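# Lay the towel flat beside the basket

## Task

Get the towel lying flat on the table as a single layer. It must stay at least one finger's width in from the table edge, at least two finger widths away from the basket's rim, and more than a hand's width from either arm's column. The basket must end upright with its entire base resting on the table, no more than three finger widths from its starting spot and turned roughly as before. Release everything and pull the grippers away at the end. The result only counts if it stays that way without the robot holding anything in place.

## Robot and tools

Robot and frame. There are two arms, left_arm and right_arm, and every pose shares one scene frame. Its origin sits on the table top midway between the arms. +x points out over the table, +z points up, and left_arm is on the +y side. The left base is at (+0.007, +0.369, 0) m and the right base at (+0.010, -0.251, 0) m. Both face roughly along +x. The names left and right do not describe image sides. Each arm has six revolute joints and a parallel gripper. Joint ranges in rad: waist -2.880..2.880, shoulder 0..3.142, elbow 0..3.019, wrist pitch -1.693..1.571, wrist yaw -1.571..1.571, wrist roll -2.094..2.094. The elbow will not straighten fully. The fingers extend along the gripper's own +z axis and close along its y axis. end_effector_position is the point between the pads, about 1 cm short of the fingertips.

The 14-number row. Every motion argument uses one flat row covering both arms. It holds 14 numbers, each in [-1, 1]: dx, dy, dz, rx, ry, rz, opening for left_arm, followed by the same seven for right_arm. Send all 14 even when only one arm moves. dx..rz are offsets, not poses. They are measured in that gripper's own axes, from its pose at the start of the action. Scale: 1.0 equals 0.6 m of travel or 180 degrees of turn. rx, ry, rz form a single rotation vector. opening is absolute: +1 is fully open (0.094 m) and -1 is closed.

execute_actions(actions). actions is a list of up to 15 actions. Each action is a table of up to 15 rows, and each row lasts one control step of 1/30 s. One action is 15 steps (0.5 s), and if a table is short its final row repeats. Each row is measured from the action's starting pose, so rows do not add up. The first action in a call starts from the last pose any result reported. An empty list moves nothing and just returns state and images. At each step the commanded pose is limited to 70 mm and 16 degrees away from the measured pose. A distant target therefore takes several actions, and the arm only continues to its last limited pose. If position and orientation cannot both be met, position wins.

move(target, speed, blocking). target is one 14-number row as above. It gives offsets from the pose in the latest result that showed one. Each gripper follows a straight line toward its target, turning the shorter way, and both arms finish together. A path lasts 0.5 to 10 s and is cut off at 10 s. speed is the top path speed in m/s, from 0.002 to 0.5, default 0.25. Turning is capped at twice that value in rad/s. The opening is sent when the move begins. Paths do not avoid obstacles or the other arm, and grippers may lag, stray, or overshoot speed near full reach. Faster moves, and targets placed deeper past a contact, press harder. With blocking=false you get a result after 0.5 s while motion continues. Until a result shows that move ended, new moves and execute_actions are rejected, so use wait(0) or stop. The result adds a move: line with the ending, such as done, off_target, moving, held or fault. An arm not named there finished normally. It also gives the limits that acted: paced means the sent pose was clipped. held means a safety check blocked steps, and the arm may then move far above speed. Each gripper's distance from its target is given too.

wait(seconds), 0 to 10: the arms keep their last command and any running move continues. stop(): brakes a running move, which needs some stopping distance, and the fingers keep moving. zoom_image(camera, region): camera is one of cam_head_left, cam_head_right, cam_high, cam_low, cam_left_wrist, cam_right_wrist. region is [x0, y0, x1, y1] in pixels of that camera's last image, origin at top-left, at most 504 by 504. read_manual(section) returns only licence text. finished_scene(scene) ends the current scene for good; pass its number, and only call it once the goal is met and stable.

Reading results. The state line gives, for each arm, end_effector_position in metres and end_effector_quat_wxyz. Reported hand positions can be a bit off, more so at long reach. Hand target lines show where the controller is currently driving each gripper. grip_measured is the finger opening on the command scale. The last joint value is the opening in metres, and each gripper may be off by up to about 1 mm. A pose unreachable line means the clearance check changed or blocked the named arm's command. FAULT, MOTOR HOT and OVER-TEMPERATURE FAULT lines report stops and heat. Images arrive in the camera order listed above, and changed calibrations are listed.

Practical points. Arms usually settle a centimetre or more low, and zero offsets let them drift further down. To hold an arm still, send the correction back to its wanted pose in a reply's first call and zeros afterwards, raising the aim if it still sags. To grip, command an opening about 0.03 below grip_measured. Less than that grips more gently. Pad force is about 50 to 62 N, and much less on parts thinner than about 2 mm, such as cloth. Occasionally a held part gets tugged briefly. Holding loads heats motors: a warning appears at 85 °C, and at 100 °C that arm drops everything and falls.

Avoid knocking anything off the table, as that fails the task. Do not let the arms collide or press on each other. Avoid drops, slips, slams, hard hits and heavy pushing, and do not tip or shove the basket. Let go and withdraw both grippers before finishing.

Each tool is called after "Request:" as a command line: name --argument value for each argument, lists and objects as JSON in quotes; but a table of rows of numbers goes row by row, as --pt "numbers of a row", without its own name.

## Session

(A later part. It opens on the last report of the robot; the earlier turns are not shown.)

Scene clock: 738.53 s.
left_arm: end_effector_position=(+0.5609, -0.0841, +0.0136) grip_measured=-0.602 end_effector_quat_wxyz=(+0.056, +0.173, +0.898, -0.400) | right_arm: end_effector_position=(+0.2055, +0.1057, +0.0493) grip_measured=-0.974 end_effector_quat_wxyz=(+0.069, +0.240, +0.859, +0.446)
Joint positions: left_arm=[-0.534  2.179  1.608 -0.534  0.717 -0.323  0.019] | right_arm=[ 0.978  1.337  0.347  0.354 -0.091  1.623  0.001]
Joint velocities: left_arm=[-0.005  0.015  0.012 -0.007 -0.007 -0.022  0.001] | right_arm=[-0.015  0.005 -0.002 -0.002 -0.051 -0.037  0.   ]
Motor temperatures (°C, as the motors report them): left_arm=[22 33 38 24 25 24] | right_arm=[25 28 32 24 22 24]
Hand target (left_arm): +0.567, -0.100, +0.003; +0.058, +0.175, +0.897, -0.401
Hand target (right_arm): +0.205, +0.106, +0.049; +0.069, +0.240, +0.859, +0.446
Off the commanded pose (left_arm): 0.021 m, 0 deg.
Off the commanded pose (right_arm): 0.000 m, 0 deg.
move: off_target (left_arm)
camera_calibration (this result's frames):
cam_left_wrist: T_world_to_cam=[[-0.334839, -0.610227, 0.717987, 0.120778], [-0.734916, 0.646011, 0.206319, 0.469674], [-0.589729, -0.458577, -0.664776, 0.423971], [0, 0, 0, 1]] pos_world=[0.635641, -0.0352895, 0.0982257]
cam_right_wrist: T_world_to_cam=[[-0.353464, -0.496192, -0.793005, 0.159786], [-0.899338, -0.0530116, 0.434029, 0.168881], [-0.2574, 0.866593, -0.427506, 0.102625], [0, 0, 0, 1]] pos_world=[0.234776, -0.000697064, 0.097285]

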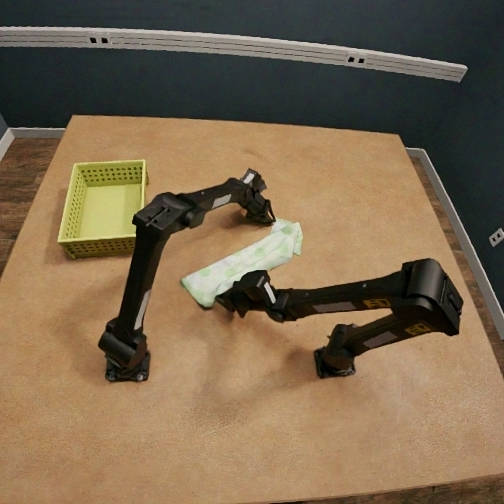

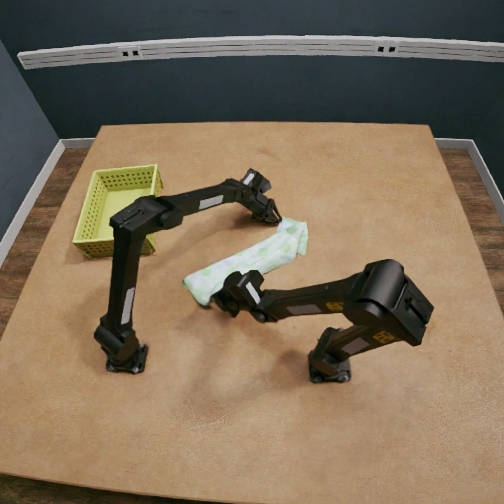

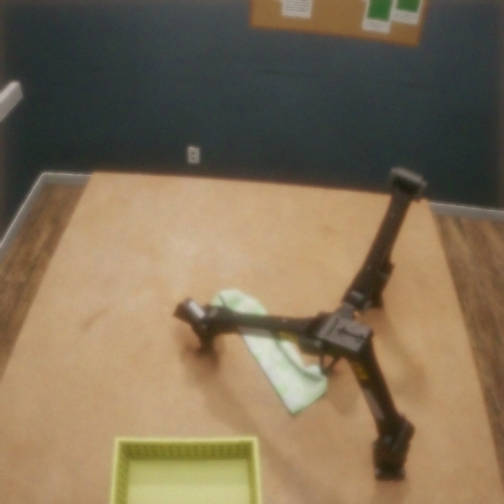

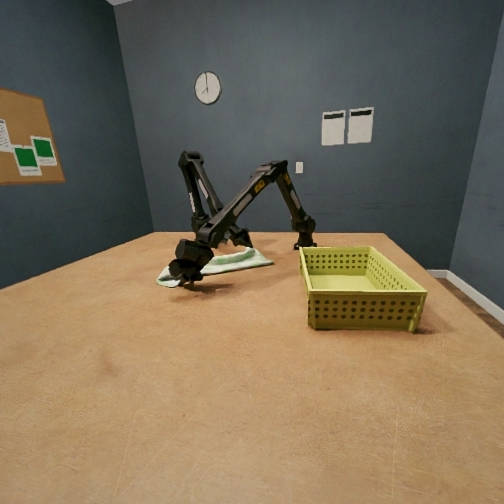

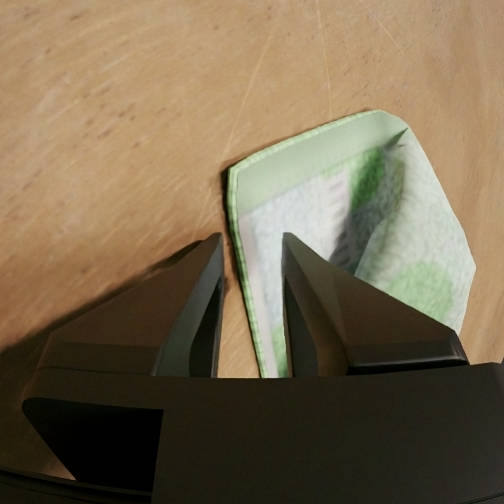

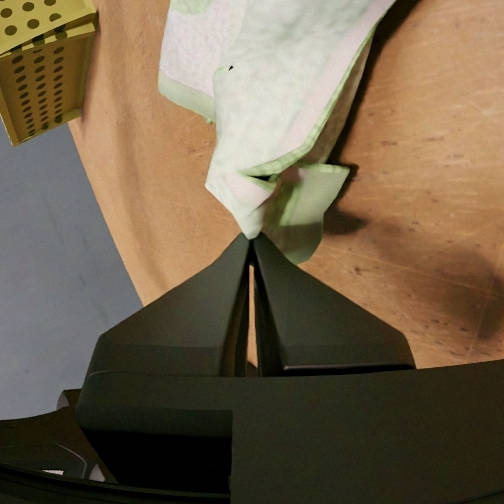

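Request:
move --target '[-0.01,-0.03,0.07,0,0,0,-0.6, 0,0,0,0,0,0,-1]' --speed 0.015

Request:
execute_actions --actions '[[[0,0,0,0,0,0,-1,0,0,0,0,0,0,-1]],[[0,0,0,0,0,0,-1,0,0,0,0,0,0,-1]]]'

Scene clock: 745.73 s.
left_arm: end_effector_position=(+0.5544, -0.1094, +0.0136) grip_measured=-0.602 end_effector_quat_wxyz=(+0.056, +0.171, +0.899, -0.399) | right_arm: end_effector_position=(+0.2055, +0.1057, +0.0493) grip_measured=-0.974 end_effector_quat_wxyz=(+0.069, +0.240, +0.859, +0.446)
Joint positions: left_arm=[-0.573  2.192  1.629 -0.512  0.696 -0.374  0.019] | right_arm=[ 0.978  1.337  0.347  0.354 -0.091  1.623  0.001]
Joint velocities: left_arm=[ 0.005 -0.015  0.002 -0.002 -0.007  0.022 -0.   ] | right_arm=[-0.015 -0.015 -0.002  0.007 -0.007 -0.037 -0.   ]
Motor temperatures (°C, as the motors report them): left_arm=[22 33 39 24 25 24] | right_arm=[25 28 32 24 22 24]
Hand target (left_arm): +0.557, -0.127, -0.000; +0.056, +0.173, +0.898, -0.400
Hand target (right_arm): +0.205, +0.106, +0.049; +0.069, +0.240, +0.859, +0.446
Off the commanded pose (left_arm): 0.024 m, 0 deg.
Off the commanded pose (right_arm): 0.000 m, 0 deg.
move: off_target (left_arm)
camera_calibration (this result's frames):
cam_left_wrist: T_world_to_cam=[[-0.330795, -0.612861, 0.717619, 0.100593], [-0.737714, 0.642157, 0.208357, 0.482285], [-0.588517, -0.460474, -0.664538, 0.407629], [0, 0, 0, 1]] pos_world=[0.628961, -0.06035, 0.0982104]
cam_right_wrist: T_world_to_cam=[[-0.353464, -0.496192, -0.793005, 0.159786], [-0.899338, -0.0530116, 0.434029, 0.168881], [-0.2574, 0.866593, -0.427506, 0.102625], [0, 0, 0, 1]] pos_world=[0.234776, -0.000697064, 0.097285]

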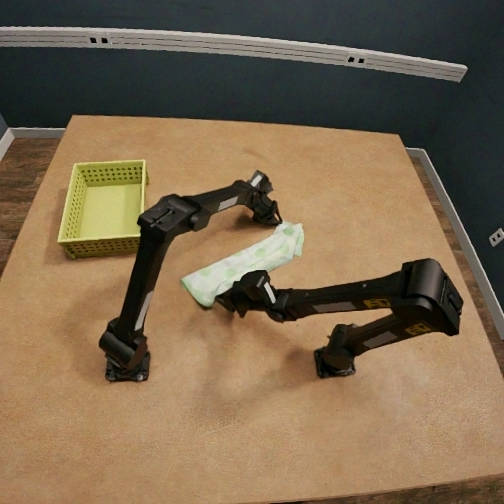

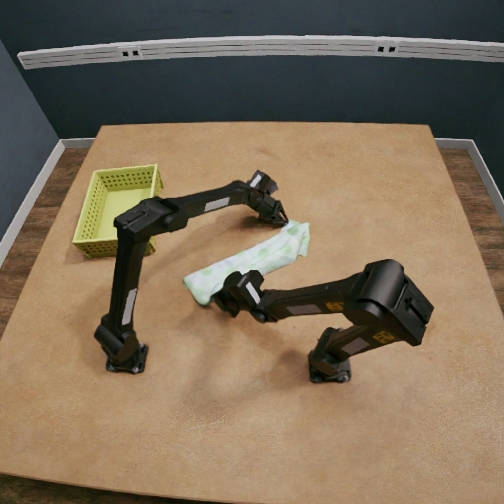

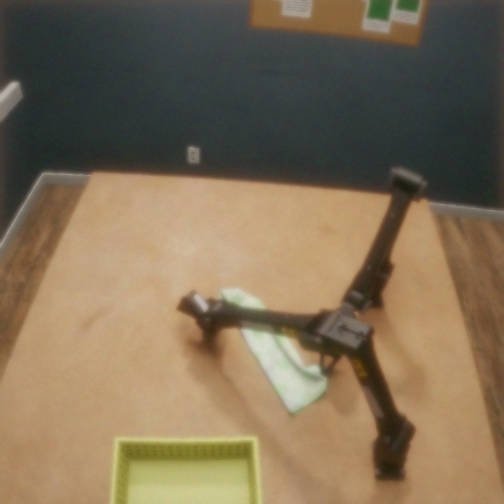

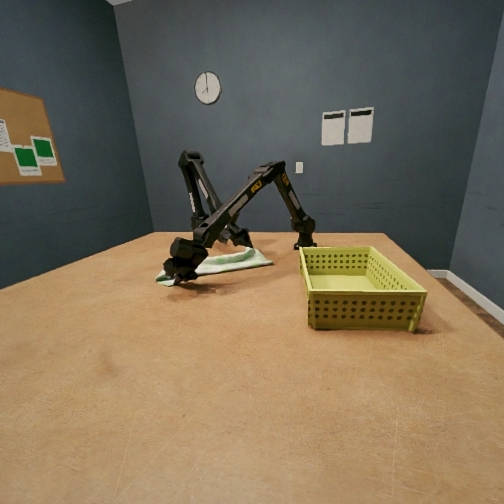

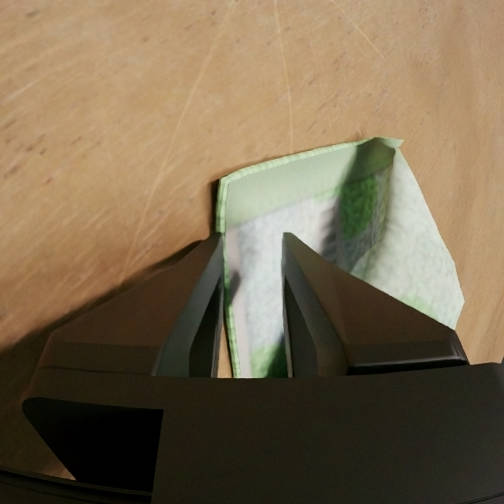

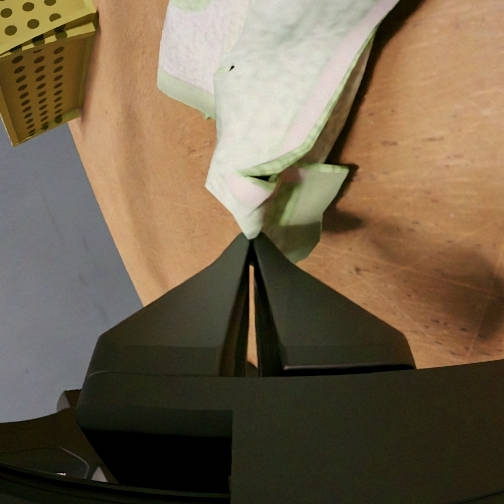

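Scene clock: 746.73 s.
left_arm: end_effector_position=(+0.5544, -0.1094, +0.0136) grip_measured=-0.981 end_effector_quat_wxyz=(+0.056, +0.171, +0.899, -0.399) | right_arm: end_effector_position=(+0.2055, +0.1057, +0.0493) grip_measured=-0.974 end_effector_quat_wxyz=(+0.069, +0.240, +0.859, +0.446)
Joint positions: left_arm=[-0.573  2.192  1.629 -0.512  0.696 -0.374  0.001] | right_arm=[ 0.978  1.337  0.347  0.354 -0.091  1.623  0.001]
Joint velocities: left_arm=[-0.015  0.005 -0.012  0.012 -0.037 -0.022 -0.   ] | right_arm=[ 0.015 -0.005  0.002  0.007 -0.051  0.081  0.   ]
Motor temperatures (°C, as the motors report them): left_arm=[22 33 39 24 25 24] | right_arm=[25 28 32 24 22 24]
Hand target (left_arm): +0.554, -0.109, +0.014; +0.056, +0.171, +0.899, -0.399
Hand target (right_arm): +0.205, +0.106, +0.049; +0.069, +0.240, +0.859, +0.446
Off the commanded pose (left_arm): 0.000 m, 0 deg.
Off the commanded pose (right_arm): 0.000 m, 0 deg.
camera_calibration (this result's frames):
cam_left_wrist: T_world_to_cam=[[-0.330795, -0.612861, 0.717619, 0.100593], [-0.737714, 0.642157, 0.208357, 0.482285], [-0.588517, -0.460474, -0.664538, 0.407629], [0, 0, 0, 1]] pos_world=[0.628961, -0.06035, 0.0982104]
cam_right_wrist: T_world_to_cam=[[-0.353464, -0.496192, -0.793005, 0.159786], [-0.899338, -0.0530116, 0.434029, 0.168881], [-0.2574, 0.866593, -0.427506, 0.102625], [0, 0, 0, 1]] pos_world=[0.234776, -0.000697064, 0.097285]

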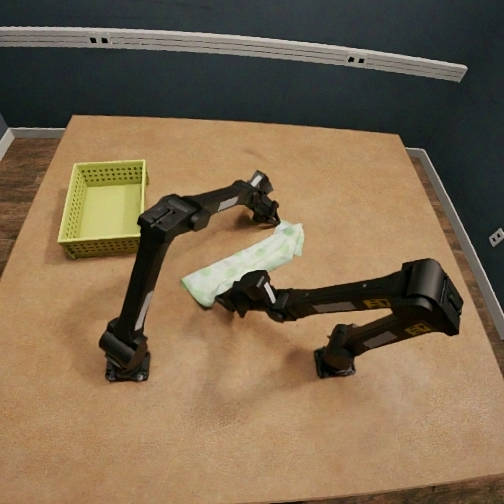

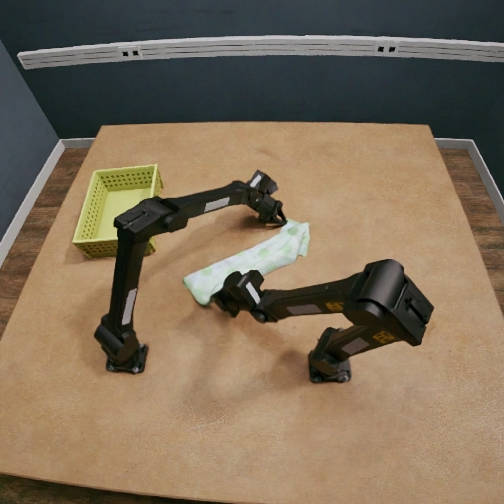

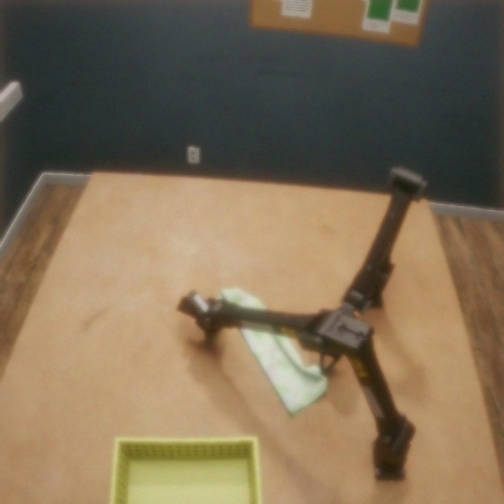

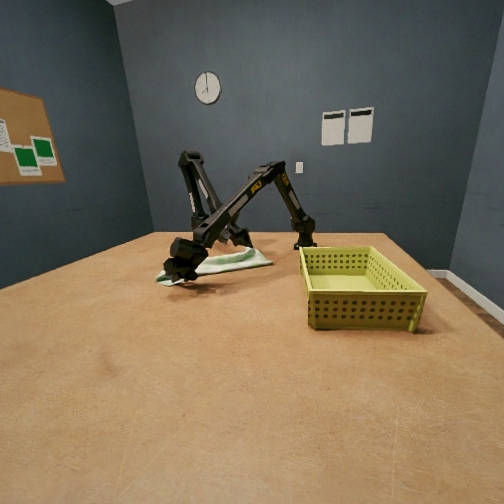

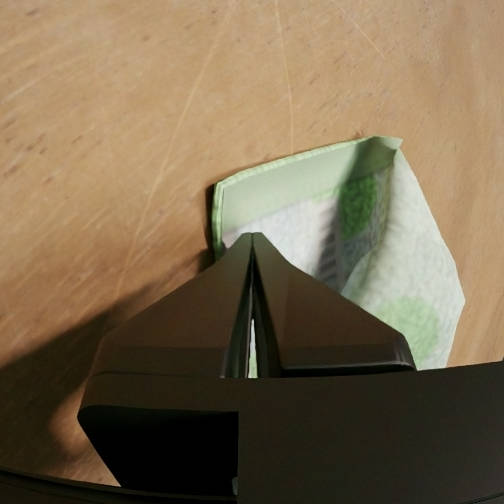

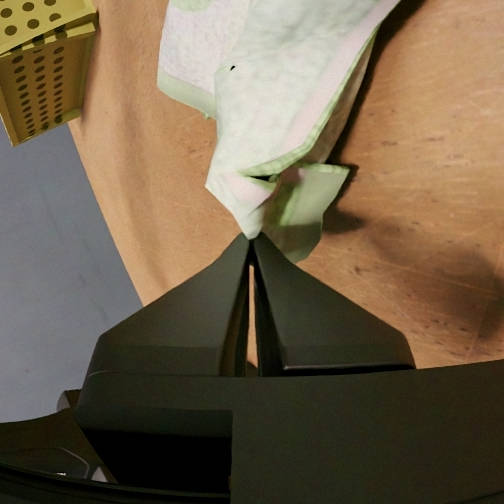

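Request:
move --target '[0.185,-0.04,-0.53,0,0,0,1, 0,0,0,0,0,0,-1]' --speed 0.25

Request:
move --target '[0,0,0,0,0,0,1, -0.507,0.685,-0.58,-0.03,-0.29,0.21,-1]' --speed 0.1

Scene clock: 773.63 s.
left_arm: end_effector_position=(+0.4585, +0.1377, +0.2267) grip_measured=+1.000 end_effector_quat_wxyz=(+0.066, +0.170, +0.898, -0.399) | right_arm: end_effector_position=(+0.2055, +0.1057, +0.0493) grip_measured=-0.974 end_effector_quat_wxyz=(+0.069, +0.240, +0.859, +0.446)
Joint positions: left_arm=[-0.232  1.547  1.292 -1.1    0.812  0.056  0.094] | right_arm=[ 0.978  1.337  0.347  0.354 -0.091  1.623  0.001]
Joint velocities: left_arm=[-0.015  0.015 -0.012 -0.007 -0.051  0.095  0.   ] | right_arm=[ 0.005 -0.005  0.012  0.007 -0.051  0.125 -0.001]
Motor temperatures (°C, as the motors report them): left_arm=[22 33 37 24 25 24] | right_arm=[25 28 32 24 22 24]
Hand target (left_arm): +0.456, +0.139, +0.218; +0.054, +0.171, +0.899, -0.400
Hand target (right_arm): +0.205, +0.106, +0.049; +0.069, +0.240, +0.859, +0.446
Off the commanded pose (left_arm): 0.010 m, 1 deg.
Off the commanded pose (right_arm): 0.000 m, 0 deg.
move: done
camera_calibration (this result's frames):
cam_left_wrist: T_world_to_cam=[[-0.338284, -0.61253, 0.714402, 0.0715488], [-0.746616, 0.636807, 0.192461, 0.216968], [-0.572824, -0.468278, -0.672747, 0.602327], [0, 0, 0, 1]] pos_world=[0.531224, 0.187715, 0.312341]
cam_right_wrist: T_world_to_cam=[[-0.353464, -0.496192, -0.793005, 0.159786], [-0.899338, -0.0530116, 0.434029, 0.168881], [-0.2574, 0.866593, -0.427506, 0.102625], [0, 0, 0, 1]] pos_world=[0.234776, -0.000697064, 0.097285]

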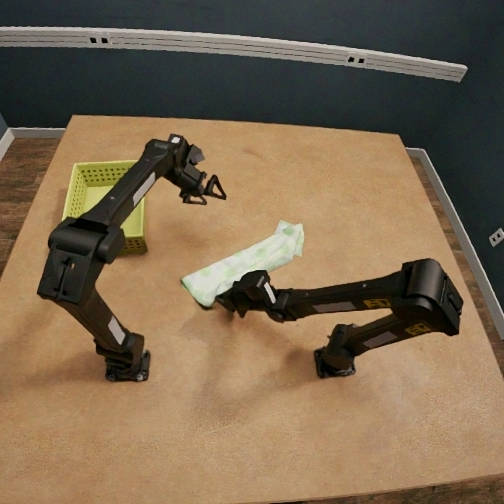

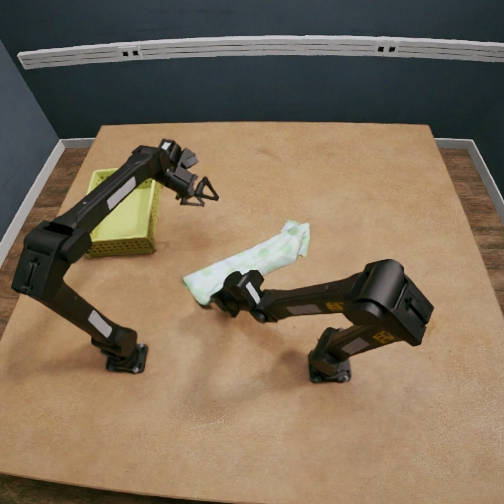

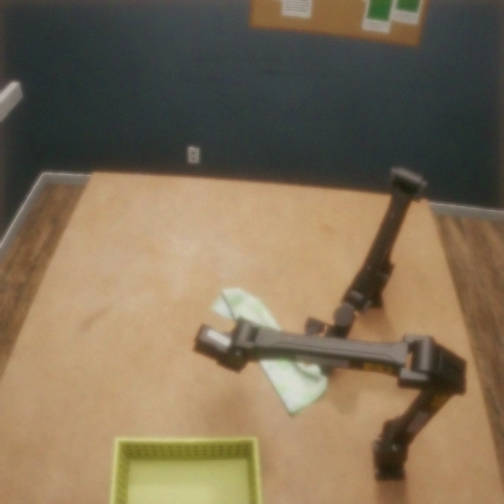

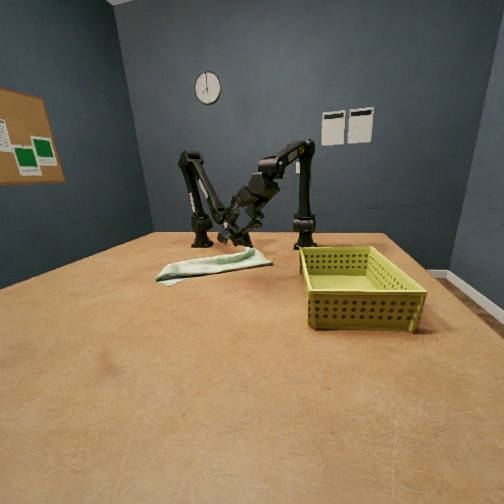

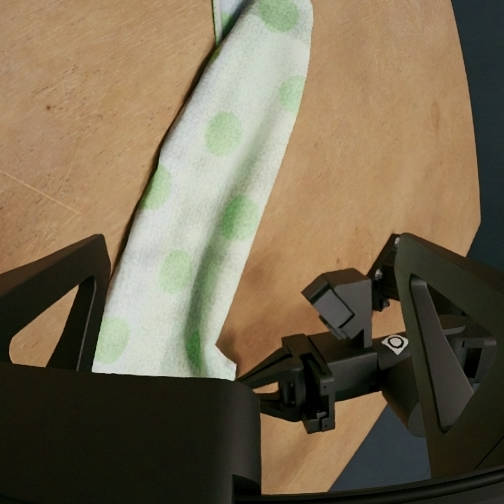

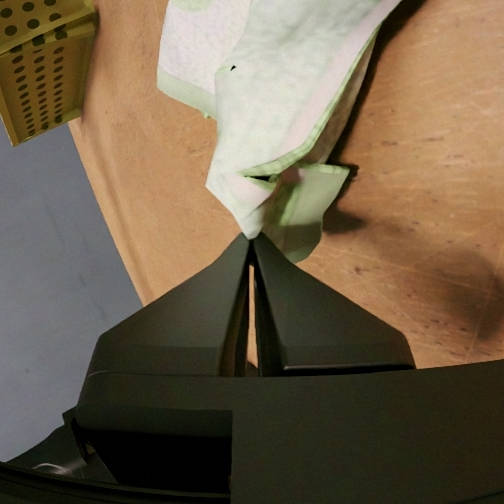

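Scene clock: 780.13 s.
left_arm: end_effector_position=(+0.4585, +0.1377, +0.2267) grip_measured=+1.000 end_effector_quat_wxyz=(+0.066, +0.170, +0.898, -0.399) | right_arm: end_effector_position=(+0.4981, -0.0993, +0.5278) grip_measured=-0.974 end_effector_quat_wxyz=(+0.284, +0.663, +0.615, +0.318)
Joint positions: left_arm=[-0.232  1.547  1.292 -1.1    0.812  0.056  0.094] | right_arm=[ 0.345  1.309  1.778 -1.195  0.292  1.915  0.001]
Joint velocities: left_arm=[-0.005 -0.005  0.002  0.007  0.022  0.007  0.   ] | right_arm=[-0.005 -0.015 -0.007  0.002  0.007  0.037 -0.001]
Motor temperatures (°C, as the motors report them): left_arm=[22 33 37 24 25 24] | right_arm=[25 28 34 24 22 24]
Hand target (left_arm): +0.459, +0.138, +0.227; +0.066, +0.170, +0.898, -0.399
Hand target (right_arm): +0.499, -0.103, +0.550; +0.291, +0.665, +0.602, +0.332
Off the commanded pose (left_arm): 0.000 m, 0 deg.
Off the commanded pose (right_arm): 0.028 m, 3 deg.
move: off_target (right_arm)
camera_calibration (this result's frames):
cam_left_wrist: T_world_to_cam=[[-0.338284, -0.61253, 0.714402, 0.0715488], [-0.746616, 0.636807, 0.192461, 0.216968], [-0.572824, -0.468278, -0.672747, 0.602327], [0, 0, 0, 1]] pos_world=[0.531224, 0.187715, 0.312341]
cam_right_wrist: T_world_to_cam=[[-0.644309, 0.0809479, -0.760469, 0.725922], [-0.421104, 0.792507, 0.441139, 0.0555342], [0.638386, 0.604466, -0.476532, 0.113895], [0, 0, 0, 1]] pos_world=[0.418395, -0.171619, 0.581817]

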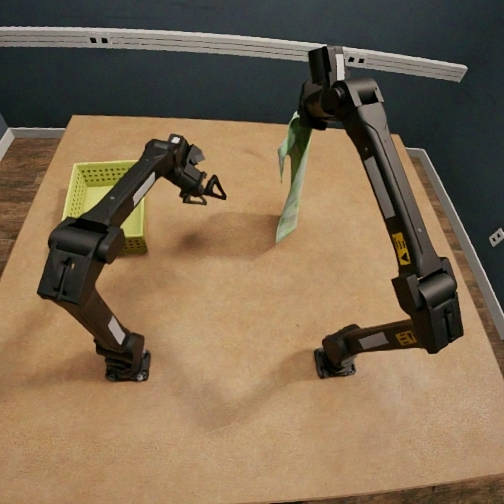

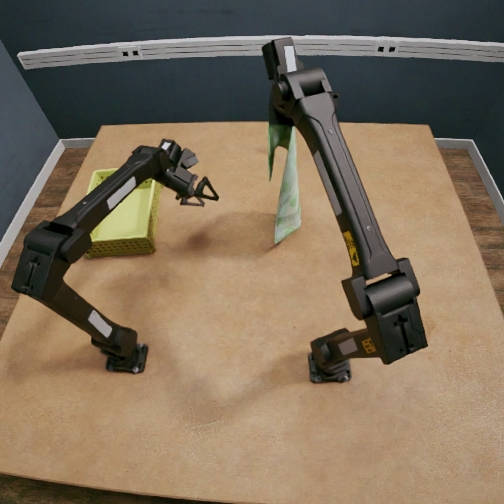

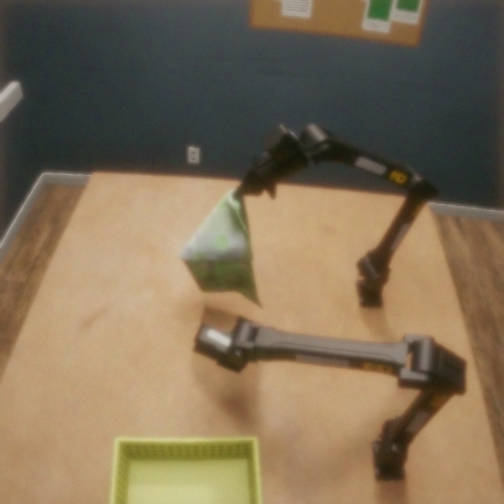

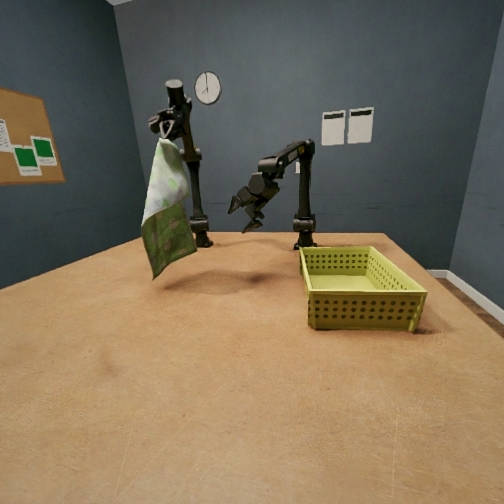

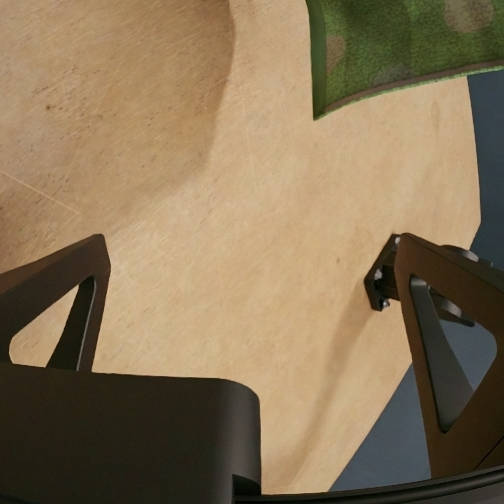

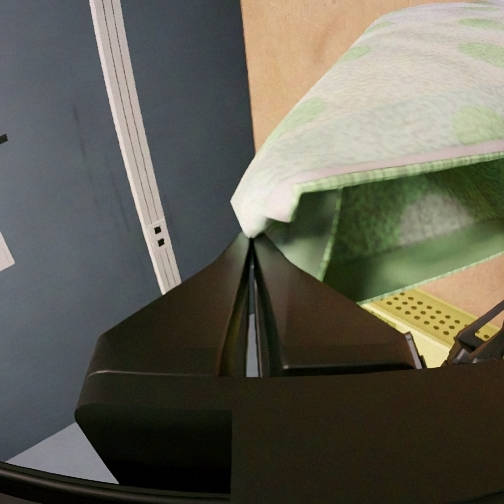

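Request:
move --target '[0.177,-0.19,0.39,-0.296,-0.271,0.033,1, 0,0.03,-0.02,0,0,0,-1]' --speed 0.15

Scene clock: 808.23 s.
left_arm: end_effector_position=(+0.3126, -0.0621, +0.1182) grip_measured=+1.000 end_effector_quat_wxyz=(+0.502, +0.001, +0.865, +0.017) | right_arm: end_effector_position=(+0.4976, -0.0996, +0.5271) grip_measured=-0.974 end_effector_quat_wxyz=(+0.279, +0.667, +0.621, +0.304)
Joint positions: left_arm=[-1.233  1.666  1.011 -0.422 -0.974 -0.958  0.094] | right_arm=[ 0.345  1.328  1.809 -1.241  0.292  1.916  0.001]
Joint velocities: left_arm=[-0.015 -0.005 -0.007 -0.002 -0.022  0.066  0.   ] | right_arm=[-0.005  0.005  0.022 -0.007  0.007  0.066 -0.   ]
Motor temperatures (°C, as the motors report them): left_arm=[22 31 38 24 25 24] | right_arm=[25 28 38 24 22 24]
Hand target (left_arm): +0.314, -0.078, +0.126; +0.505, -0.006, +0.863, +0.006
Hand target (right_arm): +0.499, -0.102, +0.549; +0.285, +0.663, +0.615, +0.318
Off the commanded pose (left_arm): 0.018 m, 2 deg.
Off the commanded pose (right_arm): 0.022 m, 2 deg.
move: off_target (left_arm, right_arm)
camera_calibration (this result's frames):
cam_left_wrist: T_world_to_cam=[[0.0074225, -0.999971, -0.00185486, -0.0701679], [-0.911165, -0.00599909, -0.411999, 0.3391], [0.411975, 0.00474814, -0.911183, 0.101918], [0, 0, 0, 1]] pos_world=[0.267509, -0.0686155, 0.232444]
cam_right_wrist: T_world_to_cam=[[-0.666681, 0.0729878, -0.741761, 0.72561], [-0.407085, 0.797991, 0.444401, 0.0476224], [0.624354, 0.598233, -0.502293, 0.133981], [0, 0, 0, 1]] pos_world=[0.419485, -0.171115, 0.584364]

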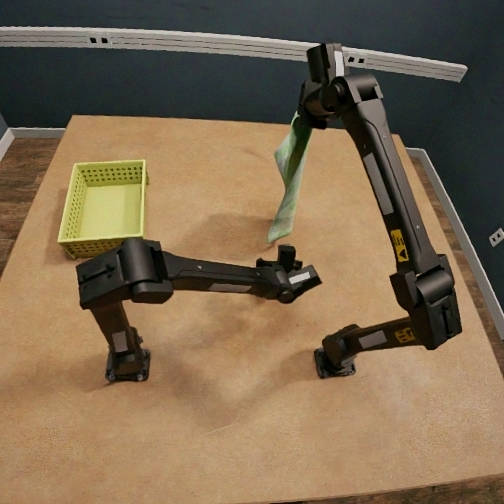

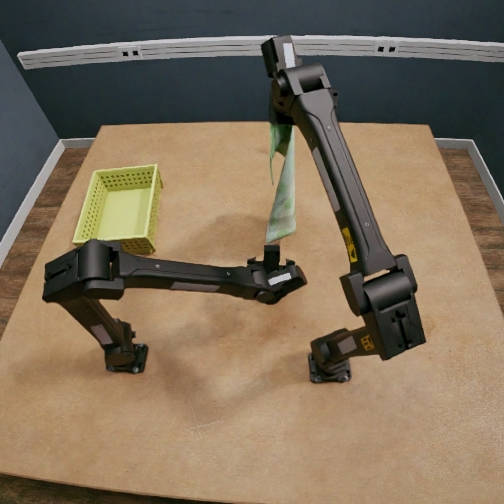

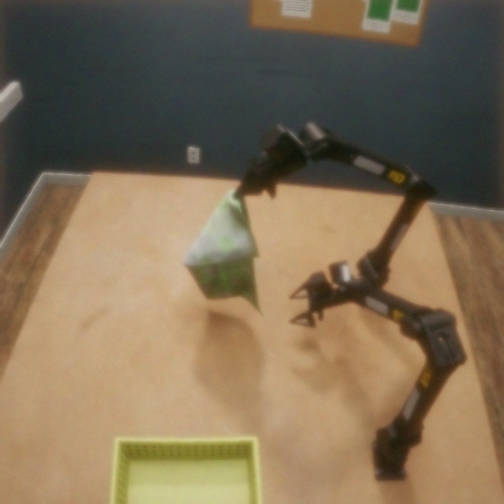

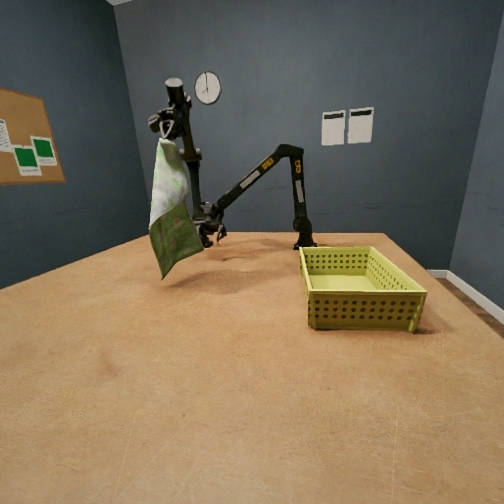

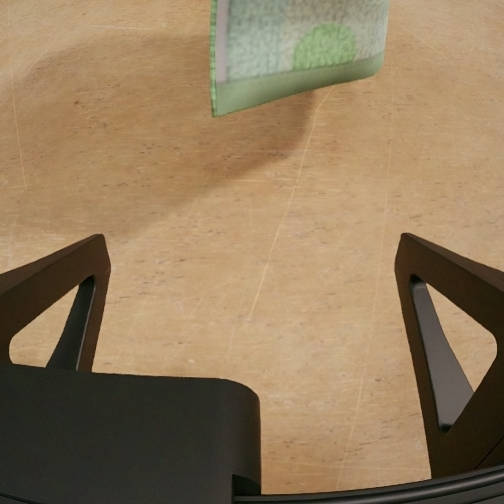

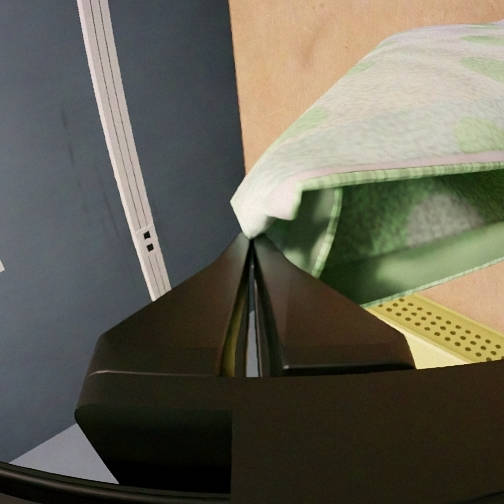

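Request:
zoom_image --camera "cam_high" --region '[160, 170, 330, 340]'

Request:
zoom_image --camera "cam_head_right" --region '[220, 100, 360, 260]'

Request:
zoom_image --camera "cam_low" --region '[110, 120, 260, 300]'

Region (160, 170, 330, 340) of cam_high's 504x504 image, scaled by 2.965, with more detail than that image has.

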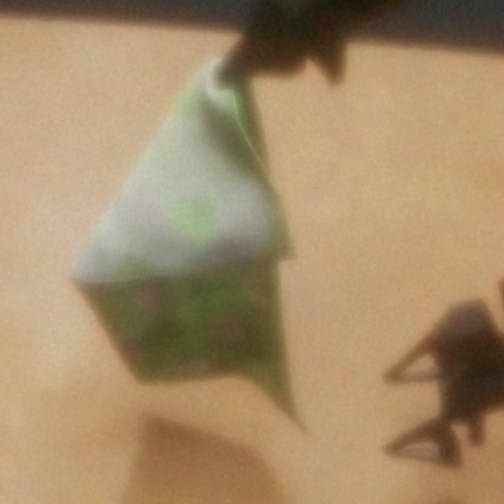

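Region (220, 100, 360, 260) of cam_head_right's 504x504 image, scaled by 3.150, with more detail than that image has; it fills the left 441 columns of this view, and the rest is white.

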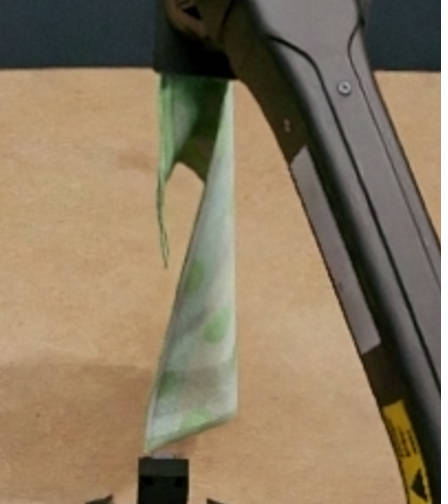

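Region (110, 120, 260, 300) of cam_low's 504x504 image, scaled by 2.800, with more detail than that image has.

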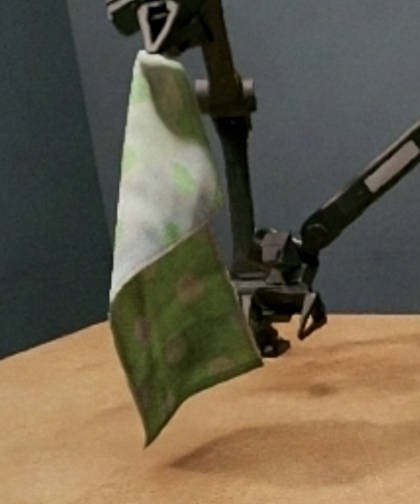

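Request:
move --target '[-0.03,0.10,0.087,0.217,-0.008,0.125,0.4, 0,0.03,-0.02,0,0,0,-1]' --speed 0.1

Scene clock: 831.87 s.
left_arm: end_effector_position=(+0.3620, -0.0059, +0.1052) grip_measured=+0.401 end_effector_quat_wxyz=(+0.461, +0.330, +0.804, -0.177) | right_arm: end_effector_position=(+0.4975, -0.0996, +0.5277) grip_measured=-0.974 end_effector_quat_wxyz=(+0.274, +0.669, +0.626, +0.291)
Joint positions: left_arm=[-0.842  1.464  0.629  0.296 -0.068 -0.019  0.066] | right_arm=[ 0.345  1.348  1.846 -1.288  0.292  1.916  0.001]
Joint velocities: left_arm=[-0.005  0.005 -0.022 -0.002  0.037  0.051  0.001] | right_arm=[-0.005 -0.015 -0.017 -0.007  0.007 -0.022  0.   ]
Motor temperatures (°C, as the motors report them): left_arm=[22 31 39 24 26 24] | right_arm=[25 28 40 24 22 24]
Hand target (left_arm): +0.365, -0.001, +0.109; +0.471, +0.332, +0.798, -0.176
Hand target (right_arm): +0.499, -0.102, +0.548; +0.279, +0.667, +0.620, +0.305
Off the commanded pose (left_arm): 0.008 m, 1 deg.
Off the commanded pose (right_arm): 0.021 m, 2 deg.
move: off_target (right_arm)
camera_calibration (this result's frames):
cam_left_wrist: T_world_to_cam=[[-0.699305, -0.714749, 0.0102664, 0.24187], [-0.659629, 0.639709, -0.39454, 0.289963], [0.27543, -0.282676, -0.918821, 0.117981], [0, 0, 0, 1]] pos_world=[0.327914, 0.0207346, 0.220322]
cam_right_wrist: T_world_to_cam=[[-0.687532, 0.0641762, -0.723312, 0.72572], [-0.39441, 0.803347, 0.446177, 0.0406515], [0.609705, 0.592043, -0.527015, 0.154087], [0, 0, 0, 1]] pos_world=[0.421042, -0.170457, 0.587991]

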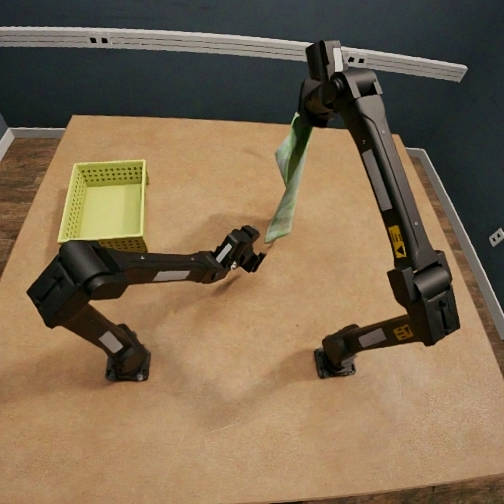

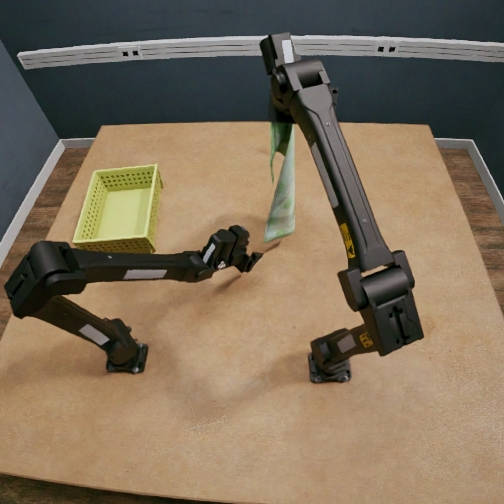

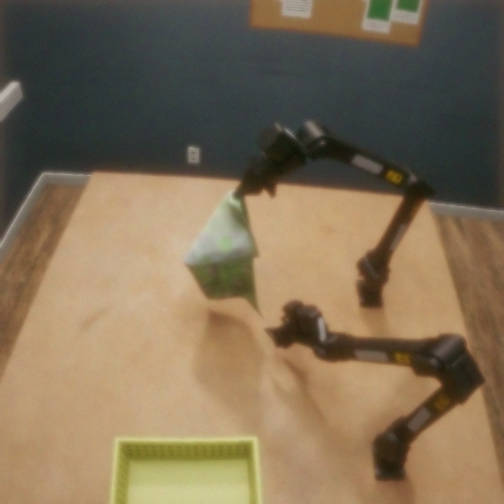

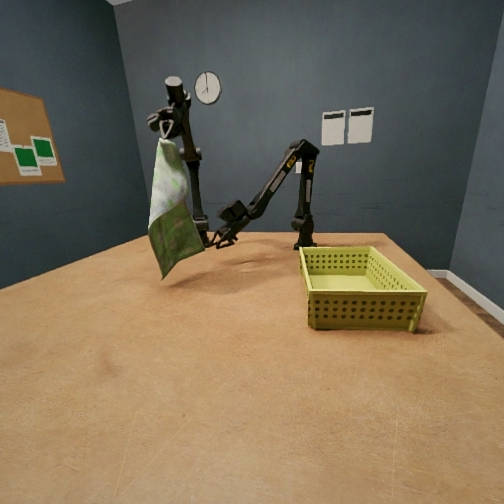

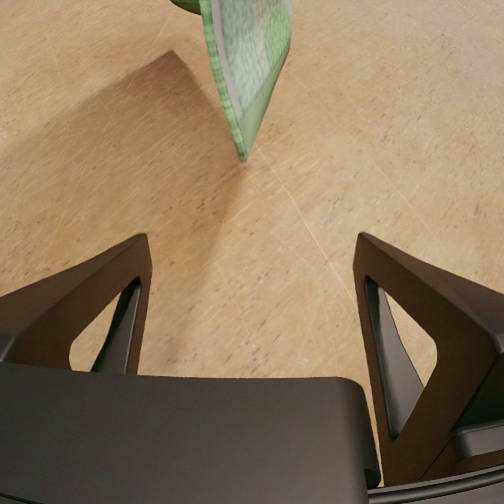

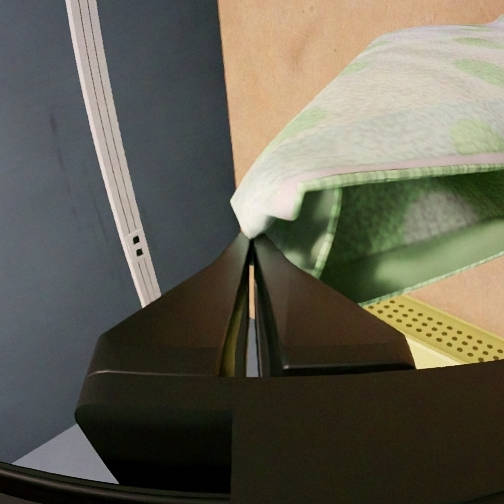

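Request:
move --target '[-0.06,0,0.128,0,0,0,0.4, 0,0.03,-0.02,0,0,0,-1]' --speed 0.04

Scene clock: 840.50 s.
left_arm: end_effector_position=(+0.4081, -0.0584, +0.0940) grip_measured=+0.401 end_effector_quat_wxyz=(+0.461, +0.332, +0.803, -0.179) | right_arm: end_effector_position=(+0.4983, -0.0992, +0.5285) grip_measured=-0.974 end_effector_quat_wxyz=(+0.269, +0.672, +0.632, +0.278)
Joint positions: left_arm=[-0.842  1.647  0.813  0.296 -0.062 -0.016  0.066] | right_arm=[ 0.345  1.373  1.887 -1.335  0.292  1.916  0.001]
Joint velocities: left_arm=[-0.005 -0.015  0.002  0.002 -0.037 -0.007 -0.   ] | right_arm=[-0.005  0.005  0.002 -0.012 -0.051 -0.022  0.   ]
Motor temperatures (°C, as the motors report them): left_arm=[22 30 38 24 25 24] | right_arm=[25 28 40 24 22 24]
Hand target (left_arm): +0.422, -0.064, +0.097; +0.461, +0.330, +0.804, -0.177
Hand target (right_arm): +0.500, -0.101, +0.549; +0.274, +0.669, +0.626, +0.292
Off the commanded pose (left_arm): 0.016 m, 0 deg.
Off the commanded pose (right_arm): 0.021 m, 2 deg.
move: off_target (left_arm, right_arm)
camera_calibration (this result's frames):
cam_left_wrist: T_world_to_cam=[[-0.703919, -0.7102, 0.0106173, 0.238861], [-0.655418, 0.643716, -0.39504, 0.348087], [0.273723, -0.285035, -0.918603, 0.0807265], [0, 0, 0, 1]] pos_world=[0.374185, -0.0314205, 0.209128]
cam_right_wrist: T_world_to_cam=[[-0.707849, 0.0555907, -0.704173, 0.726047], [-0.381691, 0.808722, 0.447527, 0.03382], [0.594359, 0.585558, -0.551235, 0.173558], [0, 0, 0, 1]] pos_world=[0.423684, -0.16934, 0.591798]

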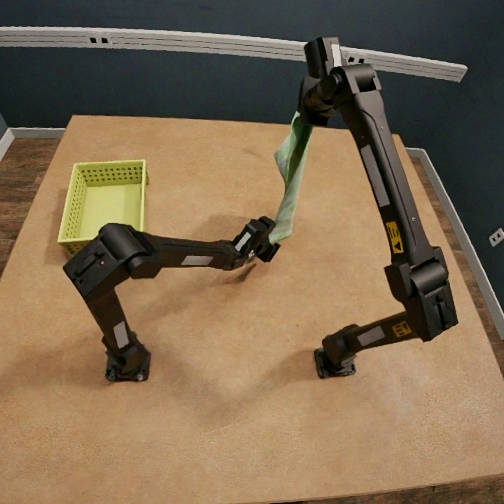

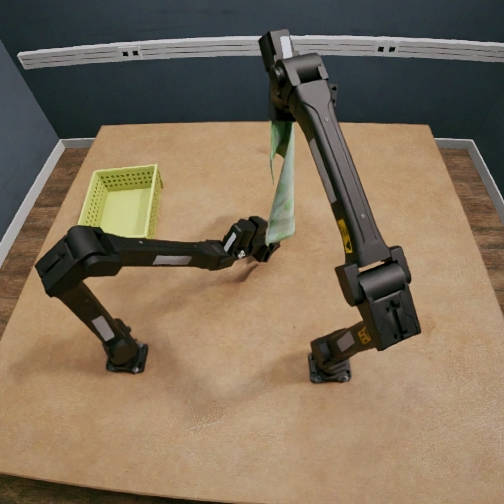

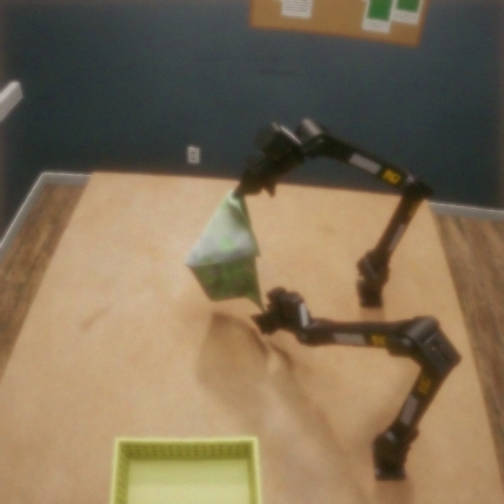

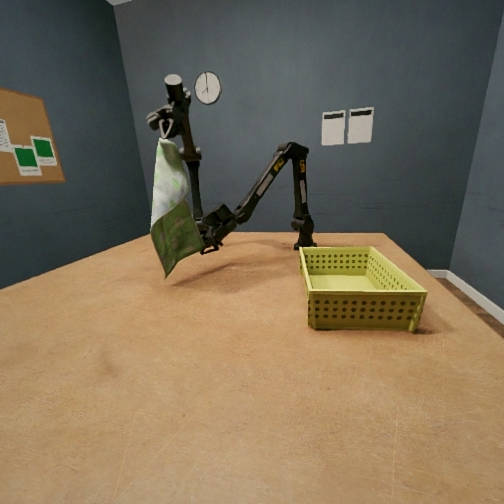

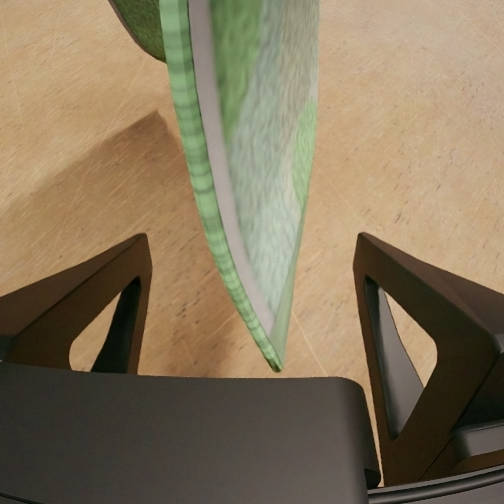

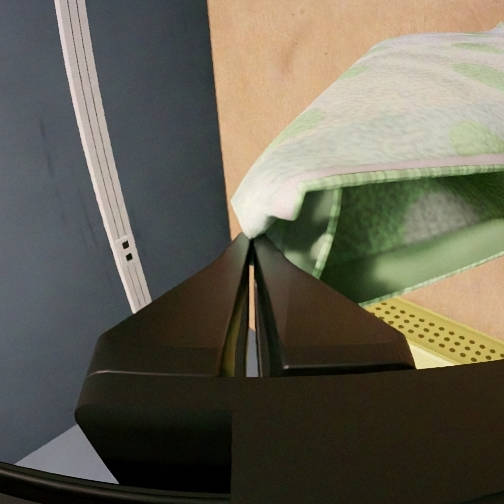

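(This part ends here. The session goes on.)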